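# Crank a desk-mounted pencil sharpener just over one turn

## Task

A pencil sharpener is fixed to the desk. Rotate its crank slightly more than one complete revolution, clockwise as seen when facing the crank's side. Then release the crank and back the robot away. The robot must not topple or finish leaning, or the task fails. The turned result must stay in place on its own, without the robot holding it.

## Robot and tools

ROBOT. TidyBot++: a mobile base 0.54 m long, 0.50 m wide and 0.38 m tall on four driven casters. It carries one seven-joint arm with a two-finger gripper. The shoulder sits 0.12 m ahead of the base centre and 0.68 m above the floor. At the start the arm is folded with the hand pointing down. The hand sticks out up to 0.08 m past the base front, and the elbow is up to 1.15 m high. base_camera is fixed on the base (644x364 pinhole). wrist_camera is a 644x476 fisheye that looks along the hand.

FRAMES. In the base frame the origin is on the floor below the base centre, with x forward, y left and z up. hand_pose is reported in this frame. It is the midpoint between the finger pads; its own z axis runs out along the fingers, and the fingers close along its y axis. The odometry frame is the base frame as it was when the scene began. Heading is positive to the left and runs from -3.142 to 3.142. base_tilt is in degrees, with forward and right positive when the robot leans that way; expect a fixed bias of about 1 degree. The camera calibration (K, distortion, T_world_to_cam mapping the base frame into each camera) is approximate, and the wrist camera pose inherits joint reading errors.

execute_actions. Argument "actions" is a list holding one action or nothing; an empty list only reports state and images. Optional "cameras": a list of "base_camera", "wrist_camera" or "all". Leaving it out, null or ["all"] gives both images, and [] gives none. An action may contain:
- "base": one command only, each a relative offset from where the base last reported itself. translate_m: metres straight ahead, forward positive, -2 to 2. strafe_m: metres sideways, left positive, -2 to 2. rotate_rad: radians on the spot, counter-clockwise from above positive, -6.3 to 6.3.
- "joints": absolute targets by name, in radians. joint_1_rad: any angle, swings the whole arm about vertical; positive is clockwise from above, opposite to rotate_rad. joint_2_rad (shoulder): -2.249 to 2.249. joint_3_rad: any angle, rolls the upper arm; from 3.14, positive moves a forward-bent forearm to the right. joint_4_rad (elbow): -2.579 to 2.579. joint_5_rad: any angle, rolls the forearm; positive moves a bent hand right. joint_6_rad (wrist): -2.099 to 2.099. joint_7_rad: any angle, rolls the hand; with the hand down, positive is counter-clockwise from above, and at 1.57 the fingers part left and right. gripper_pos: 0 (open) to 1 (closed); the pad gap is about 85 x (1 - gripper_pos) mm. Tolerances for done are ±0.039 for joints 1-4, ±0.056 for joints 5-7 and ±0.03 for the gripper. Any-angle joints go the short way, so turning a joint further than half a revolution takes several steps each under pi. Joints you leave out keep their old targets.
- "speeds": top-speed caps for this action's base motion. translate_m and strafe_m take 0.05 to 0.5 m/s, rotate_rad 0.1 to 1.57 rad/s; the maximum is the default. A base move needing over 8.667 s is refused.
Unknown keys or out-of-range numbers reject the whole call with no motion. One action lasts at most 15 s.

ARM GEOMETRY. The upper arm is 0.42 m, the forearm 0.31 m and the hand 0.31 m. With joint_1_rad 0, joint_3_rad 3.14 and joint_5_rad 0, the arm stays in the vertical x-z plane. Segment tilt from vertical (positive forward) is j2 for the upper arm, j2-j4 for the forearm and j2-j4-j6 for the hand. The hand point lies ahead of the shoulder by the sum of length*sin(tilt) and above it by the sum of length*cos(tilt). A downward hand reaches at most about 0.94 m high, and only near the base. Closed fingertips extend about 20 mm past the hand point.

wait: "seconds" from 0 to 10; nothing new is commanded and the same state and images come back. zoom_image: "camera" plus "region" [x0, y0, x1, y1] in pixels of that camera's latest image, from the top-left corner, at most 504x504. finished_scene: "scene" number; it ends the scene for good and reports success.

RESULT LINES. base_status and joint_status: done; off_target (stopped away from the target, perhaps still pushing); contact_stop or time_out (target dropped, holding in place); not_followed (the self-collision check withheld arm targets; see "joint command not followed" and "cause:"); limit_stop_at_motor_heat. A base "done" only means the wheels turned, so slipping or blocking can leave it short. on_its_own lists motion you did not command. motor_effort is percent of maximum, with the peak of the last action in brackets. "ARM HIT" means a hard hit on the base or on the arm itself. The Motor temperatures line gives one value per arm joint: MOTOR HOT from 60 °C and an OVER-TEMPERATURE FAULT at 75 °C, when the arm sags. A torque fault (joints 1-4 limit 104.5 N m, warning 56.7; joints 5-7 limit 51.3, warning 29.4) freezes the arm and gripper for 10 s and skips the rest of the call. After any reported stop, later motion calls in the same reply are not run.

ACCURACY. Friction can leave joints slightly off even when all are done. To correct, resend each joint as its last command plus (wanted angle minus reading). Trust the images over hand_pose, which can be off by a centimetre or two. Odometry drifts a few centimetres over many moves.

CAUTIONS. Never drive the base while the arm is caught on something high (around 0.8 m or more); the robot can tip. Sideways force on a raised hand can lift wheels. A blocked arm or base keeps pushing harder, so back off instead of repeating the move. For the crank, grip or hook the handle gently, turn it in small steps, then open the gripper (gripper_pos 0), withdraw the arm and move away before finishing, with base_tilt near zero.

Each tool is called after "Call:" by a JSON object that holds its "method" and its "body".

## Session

Call:
{"method": "execute_actions", "body": {"actions": []}}

Scene clock: 0.00 s.
Motor temperatures (°C, as the motors report them): [31 33 29 30 35 45 45]
base_odometry: x=+0.000 y=+0.000 heading=+0.000 (m, m, rad; odometry frame)
base_tilt: forward=+0.0 right=+0.1 (deg)
base_status: not commanded
joint_positions: joint_1_rad=-0.002 joint_2_rad=-0.345 joint_3_rad=+3.095 joint_4_rad=-2.512 joint_5_rad=-0.023 joint_6_rad=-0.861 joint_7_rad=+1.590 gripper_pos=+0.000
joint_status: not commanded
motor_effort: joint_1_rad=+1 joint_2_rad=-1 joint_3_rad=+1 joint_4_rad=+13 joint_5_rad=+0 joint_6_rad=+0 joint_7_rad=+0 (%)
hand_pose: x=+0.2712 y=+0.0124 z=+0.5918 quat_wxyz=(-0.002, +0.998, +0.026, +0.057) (m; base frame)
pictures: base_camera, wrist_camera
camera_calibration (this result's frames):
wrist_camera: T_world_to_cam=[[0.0800569, -0.996051, 0.0383885, -0.0440773], [-0.982973, -0.0852788, -0.162761, 0.429978], [0.165392, -0.0247047, -0.985918, 0.672264], [0, 0, 0, 1]] pos_world=[0.314998, 0.0093729, 0.734474]
Images, in order (width x height): base_camera 644x364, wrist_camera 644x476.

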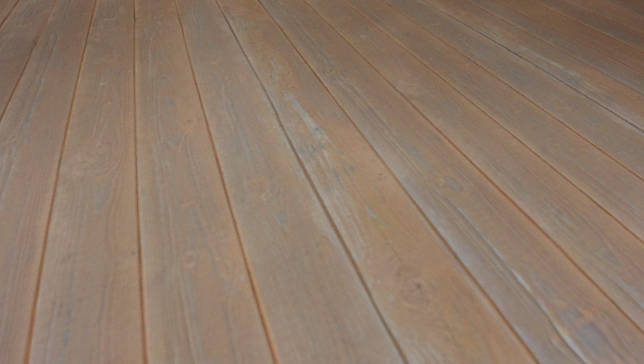

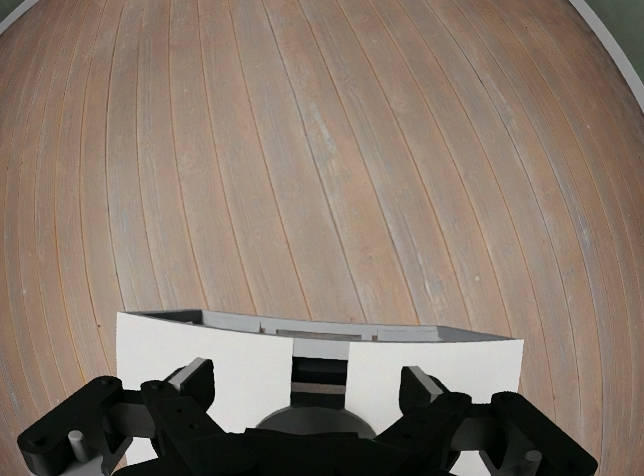

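Call:
{"method": "execute_actions", "body": {"actions": [{"base":{"rotate_rad":1.93},"joints":{"joint_6_rad":0.45,"joint_3_rad":3.17,"joint_5_rad":0.03,"joint_7_rad":1.53,"gripper_pos":0.42}}]}}

Scene clock: 2.80 s.
Motor temperatures (°C, as the motors report them): [31 33 29 30 35 45 45]
base_odometry: x=+0.000 y=+0.000 heading=+1.929 (m, m, rad; odometry frame)
base_tilt: forward=+0.0 right=+0.1 (deg)
base_status: done
joint_positions: joint_1_rad=-0.002 joint_2_rad=-0.345 joint_3_rad=+3.147 joint_4_rad=-2.508 joint_5_rad=-0.005 joint_6_rad=+0.441 joint_7_rad=+1.559 gripper_pos=+0.420
joint_status: all done
motor_effort: joint_1_rad=+0(2) joint_2_rad=-7(7) joint_3_rad=+1(2) joint_4_rad=+19(19) joint_5_rad=+0(0) joint_6_rad=+9(9) joint_7_rad=+0(0) (%)
hand_pose: x=+0.5453 y=-0.0012 z=+0.8553 quat_wxyz=(-0.004, +0.759, -0.009, +0.652) (m; base frame)
pictures: base_camera, wrist_camera
camera_calibration (this result's frames):
wrist_camera: T_world_to_cam=[[-0.0389897, -0.999055, 0.0191994, -0.0083798], [-0.101085, -0.0151719, -0.994762, 0.971864], [0.994113, -0.0407262, -0.100398, -0.322852], [0, 0, 0, 1]] pos_world=[0.418866, -0.00677539, 0.93452]
Images, in order (width x height): base_camera 644x364, wrist_camera 644x476.

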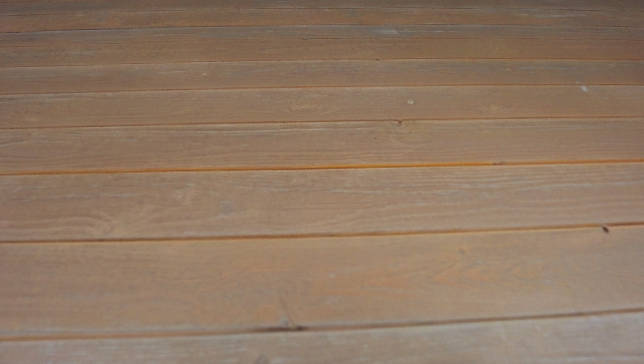

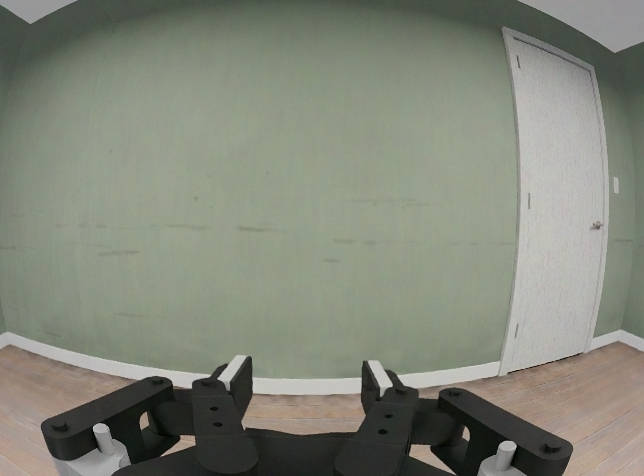

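Call:
{"method": "execute_actions", "body": {"actions": [{"base":{"rotate_rad":1.605}}]}}

Scene clock: 5.23 s.
Motor temperatures (°C, as the motors report them): [31 33 29 30 35 45 45]
base_odometry: x=+0.000 y=+0.000 heading=-2.750 (m, m, rad; odometry frame)
base_tilt: forward=+0.0 right=+0.1 (deg)
base_status: done
joint_positions: joint_1_rad=-0.002 joint_2_rad=-0.345 joint_3_rad=+3.152 joint_4_rad=-2.508 joint_5_rad=-0.004 joint_6_rad=+0.441 joint_7_rad=+1.559 gripper_pos=+0.420
joint_status: not commanded
motor_effort: joint_1_rad=+1(2) joint_2_rad=-7(7) joint_3_rad=+1(2) joint_4_rad=+18(19) joint_5_rad=+0(1) joint_6_rad=+8(8) joint_7_rad=+0(0) (%)
hand_pose: x=+0.5453 y=-0.0032 z=+0.8553 quat_wxyz=(-0.003, +0.758, -0.011, +0.652) (m; base frame)
pictures: base_camera, wrist_camera
camera_calibration (this result's frames):
wrist_camera: T_world_to_cam=[[-0.0429332, -0.998916, 0.0179961, -0.0071728], [-0.101146, -0.0135743, -0.994779, 0.971903], [0.993945, -0.0445293, -0.100453, -0.322845], [0, 0, 0, 1]] pos_world=[0.418886, -0.00834813, 0.934527]
Images, in order (width x height): base_camera 644x364, wrist_camera 644x476.

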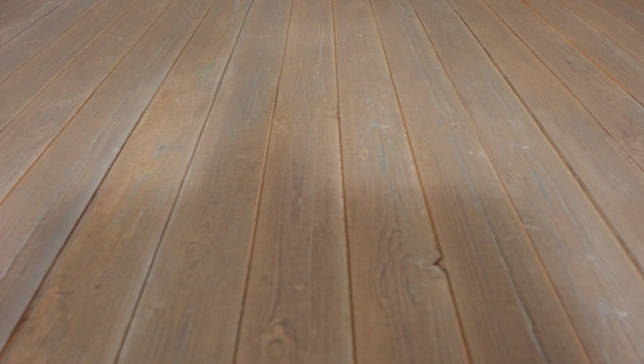

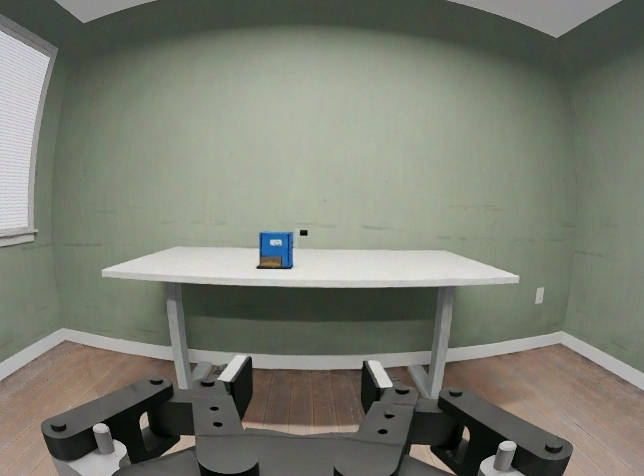

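Call:
{"method": "zoom_image", "body": {"camera": "wrist_camera", "region": [220, 210, 340, 300]}}

Region (220, 210, 340, 300) of wrist_camera's 644x476 image, scaled by 4.200; it fills the top 378 rows of this view, and the rest is white.

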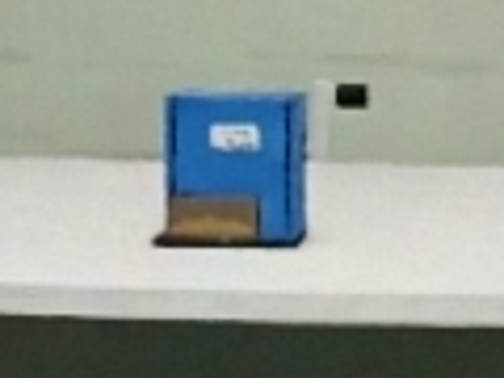

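Call:
{"method": "execute_actions", "body": {"actions": [{"base":{"strafe_m":-0.42},"joints":{"joint_2_rad":0.455,"joint_4_rad":-1.90,"joint_5_rad":-1.69,"joint_6_rad":1.49,"joint_7_rad":0.76}}], "cameras": ["wrist_camera"]}}

Scene clock: 9.33 s.
Motor temperatures (°C, as the motors report them): [31 34 29 30 35 45 45]
base_odometry: x=-0.161 y=+0.388 heading=-2.749 (m, m, rad; odometry frame)
base_tilt: forward=+0.0 right=+0.1 (deg)
base_status: done
joint_positions: joint_1_rad=-0.002 joint_2_rad=+0.445 joint_3_rad=+3.158 joint_4_rad=-1.912 joint_5_rad=-1.660 joint_6_rad=+1.459 joint_7_rad=+0.787 gripper_pos=+0.420
joint_status: all done
motor_effort: joint_1_rad=+0(2) joint_2_rad=-28(29) joint_3_rad=+3(4) joint_4_rad=+12(20) joint_5_rad=+6(7) joint_6_rad=+6(9) joint_7_rad=+0(0) (%)
hand_pose: x=+0.5239 y=-0.3115 z=+0.7971 quat_wxyz=(-0.002, +0.000, -0.753, +0.658) (m; base frame)
pictures: wrist_camera
camera_calibration (this result's frames):
wrist_camera: T_world_to_cam=[[-0.029091, 0.170432, -0.98494, 0.841466], [0.99845, -0.0418203, -0.0367265, -0.440859], [-0.0474498, -0.984482, -0.168951, -0.0137323], [0, 0, 0, 1]] pos_world=[0.464003, -0.175369, 0.810282]
Images, in order (width x height): wrist_camera 644x476.

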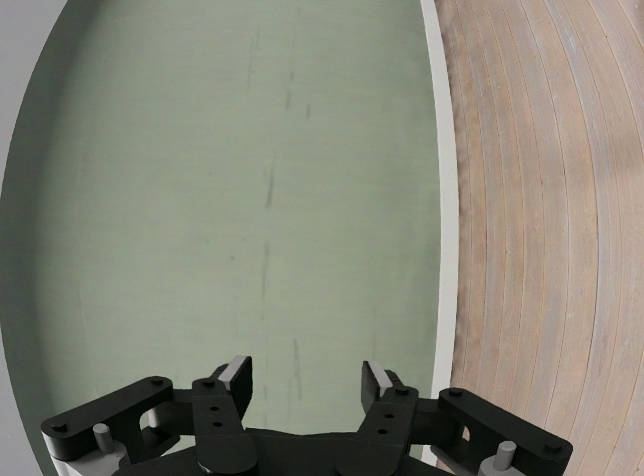

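Call:
{"method": "execute_actions", "body": {"actions": [{"base":{"translate_m":1.0},"joints":{"joint_5_rad":1.40}}]}}

Scene clock: 13.03 s.
Motor temperatures (°C, as the motors report them): [31 34 29 30 35 45 45]
base_odometry: x=-1.086 y=+0.006 heading=-2.749 (m, m, rad; odometry frame)
base_tilt: forward=+0.0 right=+0.0 (deg)
base_status: done
joint_positions: joint_1_rad=-0.002 joint_2_rad=+0.448 joint_3_rad=+3.158 joint_4_rad=-1.904 joint_5_rad=+1.391 joint_6_rad=+1.461 joint_7_rad=+0.787 gripper_pos=+0.420
joint_status: all done
motor_effort: joint_1_rad=+0(2) joint_2_rad=-29(34) joint_3_rad=-2(2) joint_4_rad=+13(16) joint_5_rad=-6(8) joint_6_rad=+7(8) joint_7_rad=+0(0) (%)
hand_pose: x=+0.5914 y=+0.3007 z=+0.8528 quat_wxyz=(-0.454, +0.541, +0.431, +0.561) (m; base frame)
pictures: base_camera, wrist_camera
camera_calibration (this result's frames):
wrist_camera: T_world_to_cam=[[0.967569, -0.251515, 0.0234732, -0.528638], [0.0460904, 0.0844134, -0.995364, 0.862201], [0.248368, 0.964165, 0.0932682, -0.383011], [0, 0, 0, 1]] pos_world=[0.566882, 0.163544, 0.906336]
Images, in order (width x height): base_camera 644x364, wrist_camera 644x476.

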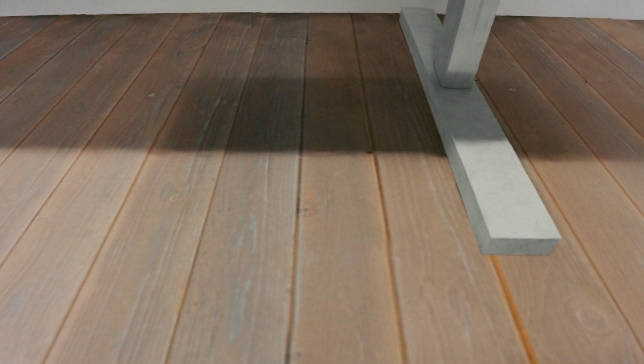

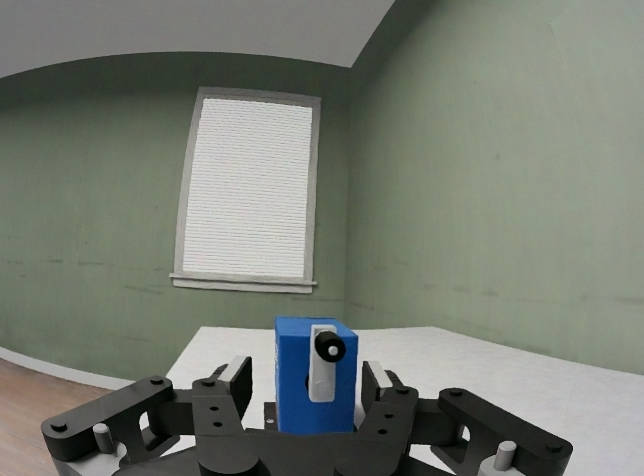

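Call:
{"method": "execute_actions", "body": {"actions": [{"base":{"translate_m":0.10},"joints":{"joint_5_rad":1.69,"joint_6_rad":1.51}}], "cameras": ["wrist_camera"]}}

Call:
{"method": "zoom_image", "body": {"camera": "wrist_camera", "region": [190, 180, 440, 430]}}

Scene clock: 18.43 s.
Motor temperatures (°C, as the motors report them): [31 34 29 30 35 45 45]
base_odometry: x=-1.178 y=-0.032 heading=-2.749 (m, m, rad; odometry frame)
base_tilt: forward=+0.0 right=+0.1 (deg)
base_status: done
joint_positions: joint_1_rad=-0.002 joint_2_rad=+0.449 joint_3_rad=+3.158 joint_4_rad=-1.899 joint_5_rad=+1.684 joint_6_rad=+1.481 joint_7_rad=+0.787 gripper_pos=+0.420
joint_status: all done
motor_effort: joint_1_rad=+0(2) joint_2_rad=-29(31) joint_3_rad=-2(3) joint_4_rad=+12(14) joint_5_rad=-6(8) joint_6_rad=+5(7) joint_7_rad=+0(0) (%)
hand_pose: x=+0.5248 y=+0.3047 z=+0.7934 quat_wxyz=(-0.458, +0.532, +0.541, +0.463) (m; base frame)
pictures: wrist_camera
camera_calibration (this result's frames):
wrist_camera: T_world_to_cam=[[0.998356, -0.0262187, 0.0509658, -0.56839], [0.0480928, -0.100494, -0.993775, 0.859816], [0.0311772, 0.994592, -0.0990675, -0.107398], [0, 0, 0, 1]] pos_world=[0.529453, 0.17832, 0.872792]
Images, in order (width x height): wrist_camera 644x476.

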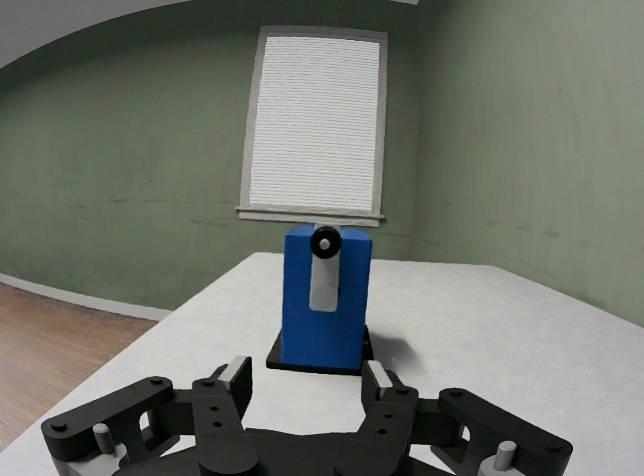

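Region (190, 180, 440, 430) of wrist_camera's 644x476 image, scaled by 2.016.

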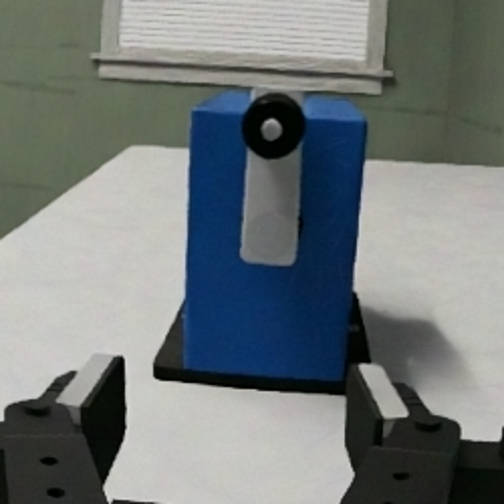

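Call:
{"method": "execute_actions", "body": {"actions": [{"base":{"strafe_m":0.085},"speeds":{"strafe_m":0.2}}], "cameras": ["wrist_camera"]}}

Call:
{"method": "zoom_image", "body": {"camera": "wrist_camera", "region": [190, 180, 440, 430]}}

Scene clock: 19.90 s.
Motor temperatures (°C, as the motors report them): [31 34 29 30 35 45 45]
base_odometry: x=-1.146 y=-0.111 heading=-2.750 (m, m, rad; odometry frame)
base_tilt: forward=+0.0 right=+0.0 (deg)
base_status: done
joint_positions: joint_1_rad=-0.003 joint_2_rad=+0.449 joint_3_rad=+3.158 joint_4_rad=-1.899 joint_5_rad=+1.684 joint_6_rad=+1.481 joint_7_rad=+0.787 gripper_pos=+0.420
joint_status: not commanded
motor_effort: joint_1_rad=+0(4) joint_2_rad=-28(29) joint_3_rad=-2(3) joint_4_rad=+11(12) joint_5_rad=-6(6) joint_6_rad=+7(6) joint_7_rad=+0(0) (%)
hand_pose: x=+0.5243 y=+0.3053 z=+0.7934 quat_wxyz=(-0.459, +0.531, +0.541, +0.463) (m; base frame)
pictures: wrist_camera
camera_calibration (this result's frames):
wrist_camera: T_world_to_cam=[[0.9984, -0.0245324, 0.0509487, -0.568383], [0.0482471, -0.100356, -0.993781, 0.859805], [0.0294928, 0.994649, -0.0990114, -0.107209], [0, 0, 0, 1]] pos_world=[0.529152, 0.178978, 0.872802]
Images, in order (width x height): wrist_camera 644x476.

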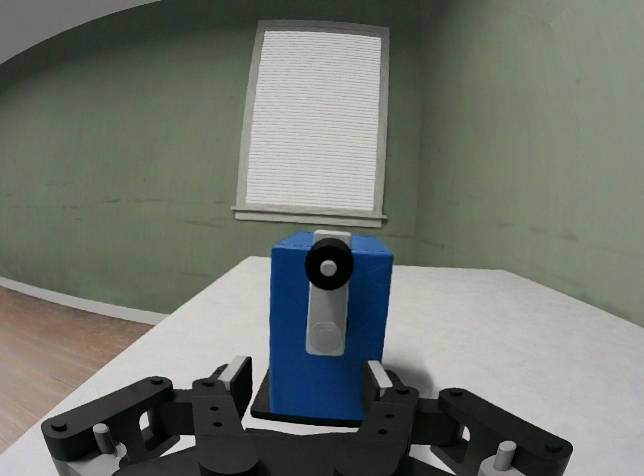

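Region (190, 180, 440, 430) of wrist_camera's 644x476 image, scaled by 2.016.

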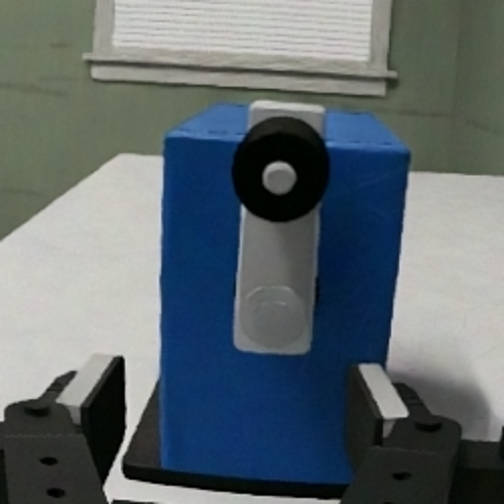

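Call:
{"method": "execute_actions", "body": {"actions": [{"base":{"strafe_m":0.025},"speeds":{"strafe_m":0.1},"joints":{"joint_5_rad":1.61}}], "cameras": ["wrist_camera"]}}

Call:
{"method": "zoom_image", "body": {"camera": "wrist_camera", "region": [190, 200, 440, 450]}}

Scene clock: 21.33 s.
Motor temperatures (°C, as the motors report them): [31 34 29 30 35 45 45]
base_odometry: x=-1.136 y=-0.134 heading=-2.750 (m, m, rad; odometry frame)
base_tilt: forward=+0.0 right=+0.0 (deg)
base_status: done
joint_positions: joint_1_rad=-0.005 joint_2_rad=+0.449 joint_3_rad=+3.158 joint_4_rad=-1.899 joint_5_rad=+1.639 joint_6_rad=+1.481 joint_7_rad=+0.787 gripper_pos=+0.420
joint_status: all done
motor_effort: joint_1_rad=+1(2) joint_2_rad=-28(30) joint_3_rad=-1(3) joint_4_rad=+12(13) joint_5_rad=-6(6) joint_6_rad=+6(8) joint_7_rad=+0(0) (%)
hand_pose: x=+0.5337 y=+0.3071 z=+0.8033 quat_wxyz=(-0.460, +0.532, +0.526, +0.479) (m; base frame)
pictures: wrist_camera
camera_calibration (this result's frames):
wrist_camera: T_world_to_cam=[[0.997137, -0.0565573, 0.0501996, -0.567141], [0.0462088, -0.0697871, -0.996491, 0.863261], [0.0598621, 0.995957, -0.0669738, -0.150578], [0, 0, 0, 1]] pos_world=[0.534641, 0.178138, 0.878617]
Images, in order (width x height): wrist_camera 644x476.

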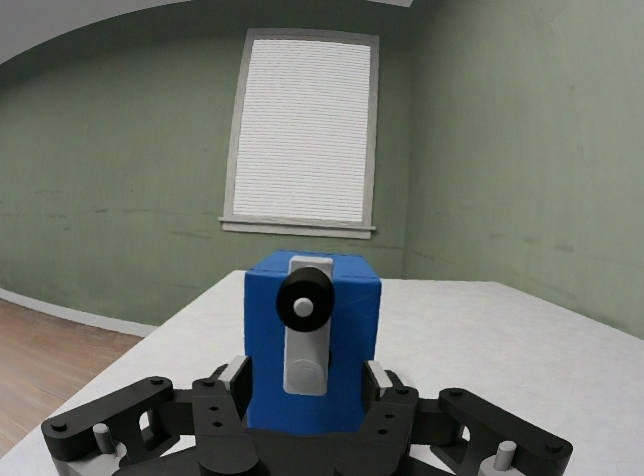

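Region (190, 200, 440, 450) of wrist_camera's 644x476 image, scaled by 2.016.

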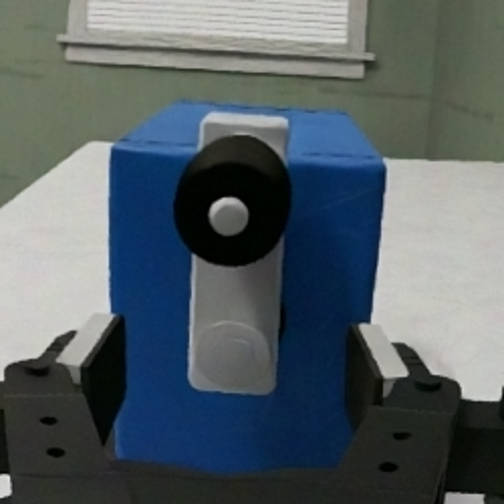

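Call:
{"method": "execute_actions", "body": {"actions": [{"base":{"strafe_m":0.02},"speeds":{"strafe_m":0.1}}], "cameras": ["wrist_camera"]}}

Call:
{"method": "zoom_image", "body": {"camera": "wrist_camera", "region": [190, 220, 440, 470]}}

Scene clock: 22.27 s.
Motor temperatures (°C, as the motors report them): [31 34 29 30 35 45 45]
base_odometry: x=-1.129 y=-0.153 heading=-2.750 (m, m, rad; odometry frame)
base_tilt: forward=+0.0 right=+0.1 (deg)
base_status: done
joint_positions: joint_1_rad=-0.006 joint_2_rad=+0.449 joint_3_rad=+3.158 joint_4_rad=-1.899 joint_5_rad=+1.639 joint_6_rad=+1.481 joint_7_rad=+0.787 gripper_pos=+0.420
joint_status: not commanded
motor_effort: joint_1_rad=+0(5) joint_2_rad=-29(29) joint_3_rad=-2(4) joint_4_rad=+12(13) joint_5_rad=-6(6) joint_6_rad=+6(7) joint_7_rad=+0(0) (%)
hand_pose: x=+0.5332 y=+0.3078 z=+0.8033 quat_wxyz=(-0.460, +0.532, +0.526, +0.478) (m; base frame)
pictures: wrist_camera
camera_calibration (this result's frames):
wrist_camera: T_world_to_cam=[[0.997233, -0.0548397, 0.0501987, -0.567153], [0.0463275, -0.0697155, -0.996491, 0.863246], [0.0581469, 0.996058, -0.066982, -0.150364], [0, 0, 0, 1]] pos_world=[0.534334, 0.17885, 0.878615]
Images, in order (width x height): wrist_camera 644x476.

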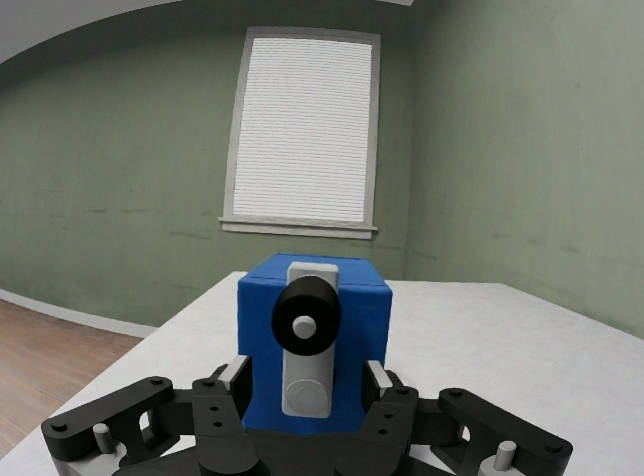

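Region (190, 220, 440, 470) of wrist_camera's 644x476 image, scaled by 2.016.

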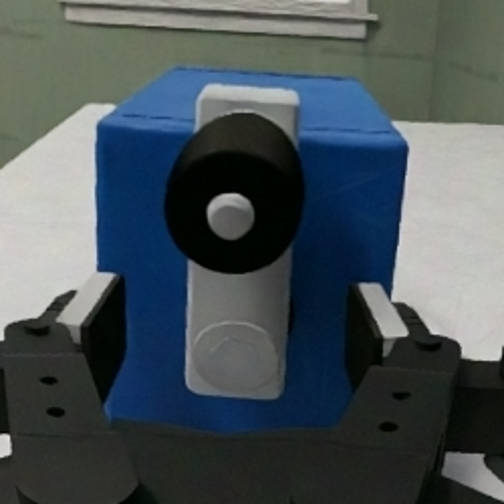

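Call:
{"method": "execute_actions", "body": {"actions": [{"joints":{"joint_7_rad":-1.8}}], "cameras": ["wrist_camera"]}}

Scene clock: 25.17 s.
Motor temperatures (°C, as the motors report them): [31 34 29 30 35 45 45]
base_odometry: x=-1.129 y=-0.153 heading=-2.750 (m, m, rad; odometry frame)
base_tilt: forward=+0.0 right=+0.1 (deg)
base_status: not commanded
joint_positions: joint_1_rad=-0.006 joint_2_rad=+0.449 joint_3_rad=+3.158 joint_4_rad=-1.900 joint_5_rad=+1.631 joint_6_rad=+1.497 joint_7_rad=-1.792 gripper_pos=+0.420
joint_status: all done
motor_effort: joint_1_rad=+1(2) joint_2_rad=-26(29) joint_3_rad=+0(2) joint_4_rad=+10(13) joint_5_rad=-3(8) joint_6_rad=+4(7) joint_7_rad=+0(0) (%)
hand_pose: x=+0.5311 y=+0.3084 z=+0.8083 quat_wxyz=(-0.592, +0.649, -0.361, -0.315) (m; base frame)
pictures: wrist_camera
camera_calibration (this result's frames):
wrist_camera: T_world_to_cam=[[-0.82276, -0.0783228, -0.562967, 0.904174], [-0.568116, 0.144026, 0.810247, -0.331632], [0.0176212, 0.986469, -0.162995, -0.0484454], [0, 0, 0, 1]] pos_world=[0.556366, 0.166371, 0.769828]
Images, in order (width x height): wrist_camera 644x476.

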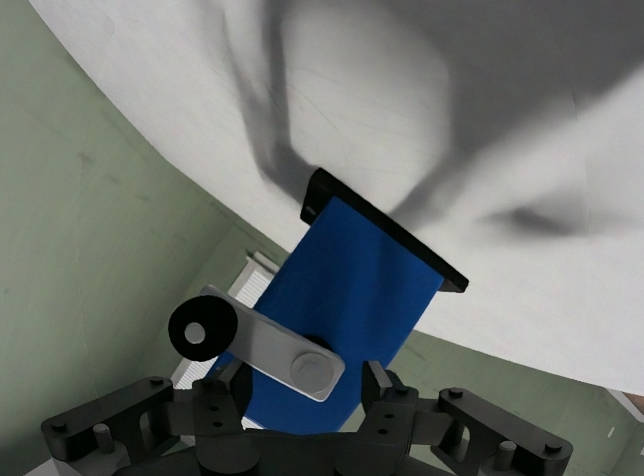

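Call:
{"method": "execute_actions", "body": {"actions": [{"joints":{"joint_7_rad":-4.4}}], "cameras": ["wrist_camera"]}}

Scene clock: 27.97 s.
Motor temperatures (°C, as the motors report them): [31 34 29 30 35 45 45]
base_odometry: x=-1.129 y=-0.153 heading=-2.750 (m, m, rad; odometry frame)
base_tilt: forward=+0.0 right=+0.1 (deg)
base_status: not commanded
joint_positions: joint_1_rad=-0.006 joint_2_rad=+0.455 joint_3_rad=+3.163 joint_4_rad=-1.896 joint_5_rad=+1.620 joint_6_rad=+1.497 joint_7_rad=-4.391 gripper_pos=+0.420
joint_status: all done
motor_effort: joint_1_rad=-1(2) joint_2_rad=-32(33) joint_3_rad=-4(5) joint_4_rad=+13(12) joint_5_rad=-8(8) joint_6_rad=+10(12) joint_7_rad=+0(1) (%)
hand_pose: x=+0.5370 y=+0.3071 z=+0.8084 quat_wxyz=(+0.142, -0.178, -0.718, -0.657) (m; base frame)
pictures: wrist_camera
camera_calibration (this result's frames):
wrist_camera: T_world_to_cam=[[0.412336, 0.038789, 0.910206, -0.981152], [0.911032, -0.0173566, -0.41197, -0.0848898], [-0.000181852, 0.999097, -0.0424947, -0.13895], [0, 0, 0, 1]] pos_world=[0.481876, 0.175409, 0.852173]
Images, in order (width x height): wrist_camera 644x476.

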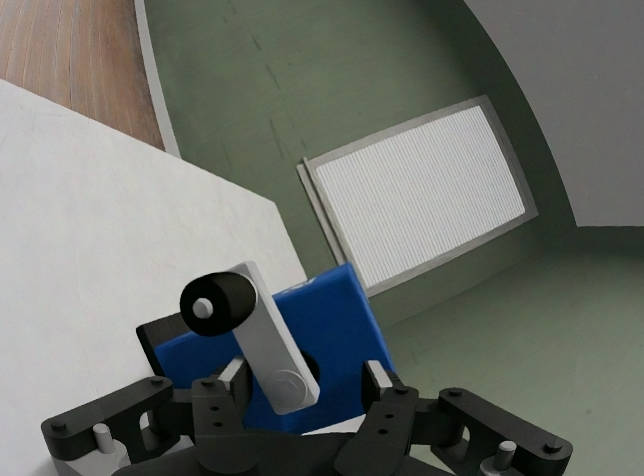

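Call:
{"method": "execute_actions", "body": {"actions": [{"joints":{"joint_7_rad":-7.0}}], "cameras": ["wrist_camera"]}}

Scene clock: 30.73 s.
Motor temperatures (°C, as the motors report them): [31 34 29 30 35 45 45]
base_odometry: x=-1.129 y=-0.153 heading=-2.750 (m, m, rad; odometry frame)
base_tilt: forward=+0.0 right=+0.1 (deg)
base_status: not commanded
joint_positions: joint_1_rad=-0.006 joint_2_rad=+0.455 joint_3_rad=+3.163 joint_4_rad=-1.898 joint_5_rad=+1.620 joint_6_rad=+1.497 joint_7_rad=-6.993 gripper_pos=+0.420
joint_status: all done
motor_effort: joint_1_rad=+2(1) joint_2_rad=-28(32) joint_3_rad=-1(5) joint_4_rad=+12(14) joint_5_rad=-7(9) joint_6_rad=+5(10) joint_7_rad=+0(1) (%)
hand_pose: x=+0.5364 y=+0.3071 z=+0.8079 quat_wxyz=(+0.671, -0.740, -0.019, -0.038) (m; base frame)
pictures: wrist_camera
camera_calibration (this result's frames):
wrist_camera: T_world_to_cam=[[0.109534, -0.134535, -0.984836, 0.766164], [-0.990397, 0.0693153, -0.119621, 0.672642], [0.0843575, 0.988481, -0.125651, -0.113887], [0, 0, 0, 1]] pos_world=[0.591869, 0.169027, 0.820698]
Images, in order (width x height): wrist_camera 644x476.

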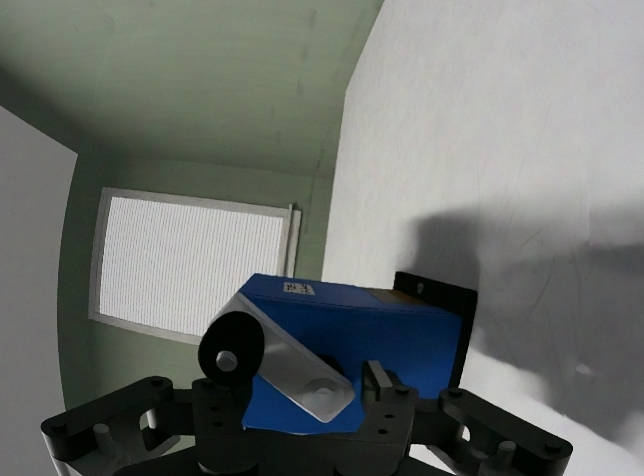

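The crank is about 35° past its start. I'll release it and back away.

Call:
{"method": "execute_actions", "body": {"actions": [{"base":{"strafe_m":-0.12},"joints":{"joint_7_rad":-6.55}}], "cameras": ["wrist_camera"]}}

Call:
{"method": "execute_actions", "body": {"actions": [{"base":{"translate_m":-0.5},"joints":{"joint_7_rad":-5.5,"joint_5_rad":1.3}}], "cameras": ["wrist_camera"]}}

Scene clock: 32.27 s.
Motor temperatures (°C, as the motors report them): [31 34 29 30 35 45 45]
base_odometry: x=-1.175 y=-0.042 heading=-2.749 (m, m, rad; odometry frame)
base_tilt: forward=-0.1 right=+0.0 (deg)
base_status: done
joint_positions: joint_1_rad=-0.005 joint_2_rad=+0.455 joint_3_rad=+3.163 joint_4_rad=-1.898 joint_5_rad=+1.620 joint_6_rad=+1.497 joint_7_rad=-6.556 gripper_pos=+0.420
joint_status: all done
motor_effort: joint_1_rad=+1(6) joint_2_rad=-29(30) joint_3_rad=-2(4) joint_4_rad=+12(12) joint_5_rad=-6(7) joint_6_rad=+5(6) joint_7_rad=+0(1) (%)
hand_pose: x=+0.5369 y=+0.3063 z=+0.8078 quat_wxyz=(+0.647, -0.719, -0.178, -0.183) (m; base frame)
pictures: wrist_camera
camera_calibration (this result's frames):
wrist_camera: T_world_to_cam=[[0.518354, -0.134499, -0.844523, 0.433068], [-0.850004, 0.0273073, -0.526067, 0.938938], [0.0938172, 0.990537, -0.10017, -0.139487], [0, 0, 0, 1]] pos_world=[0.586705, 0.170774, 0.845708]
Images, in order (width x height): wrist_camera 644x476.

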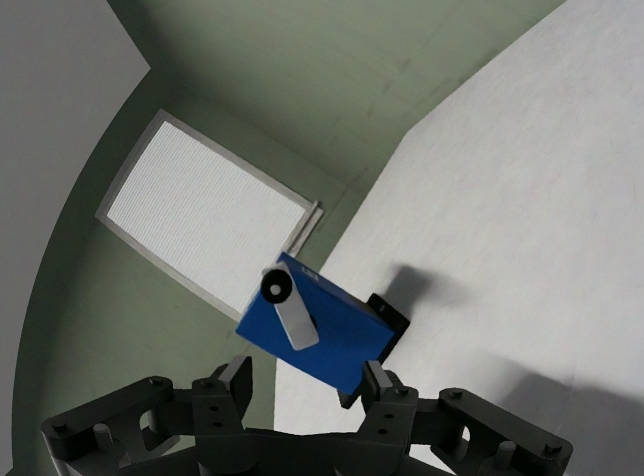

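Scene clock: 34.63 s.
Motor temperatures (°C, as the motors report them): [31 34 29 30 35 45 45]
base_odometry: x=-0.713 y=+0.149 heading=-2.749 (m, m, rad; odometry frame)
base_tilt: forward=+0.0 right=+0.1 (deg)
base_status: done
joint_positions: joint_1_rad=-0.005 joint_2_rad=+0.455 joint_3_rad=+3.163 joint_4_rad=-1.899 joint_5_rad=+1.328 joint_6_rad=+1.497 joint_7_rad=-5.506 gripper_pos=+0.420
joint_status: all done
motor_effort: joint_1_rad=+0(1) joint_2_rad=-30(32) joint_3_rad=-2(2) joint_4_rad=+13(14) joint_5_rad=-5(6) joint_6_rad=+6(7) joint_7_rad=+0(0) (%)
hand_pose: x=+0.5999 y=+0.2974 z=+0.8718 quat_wxyz=(+0.468, -0.530, -0.405, -0.580) (m; base frame)
pictures: wrist_camera
camera_calibration (this result's frames):
wrist_camera: T_world_to_cam=[[0.962247, -0.272169, 0.00224547, -0.510258], [0.0453971, 0.152355, -0.987283, 0.854127], [0.268366, 0.950111, 0.158959, -0.448694], [0, 0, 0, 1]] pos_world=[0.572634, 0.157302, 0.915734]
Images, in order (width x height): wrist_camera 644x476.

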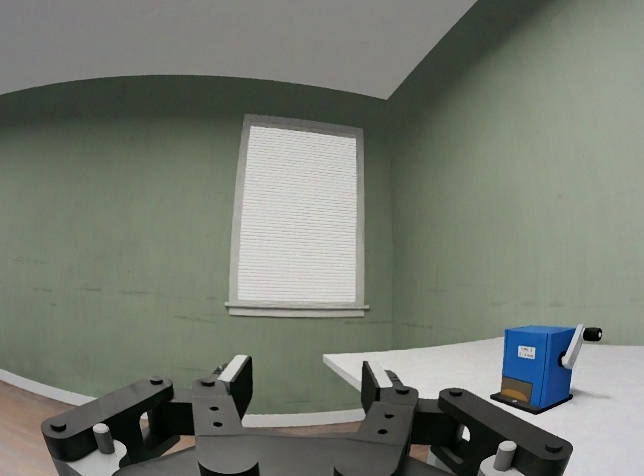

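Call:
{"method": "finished_scene", "body": {"scene": 2}}

The scene is finished: the task was done.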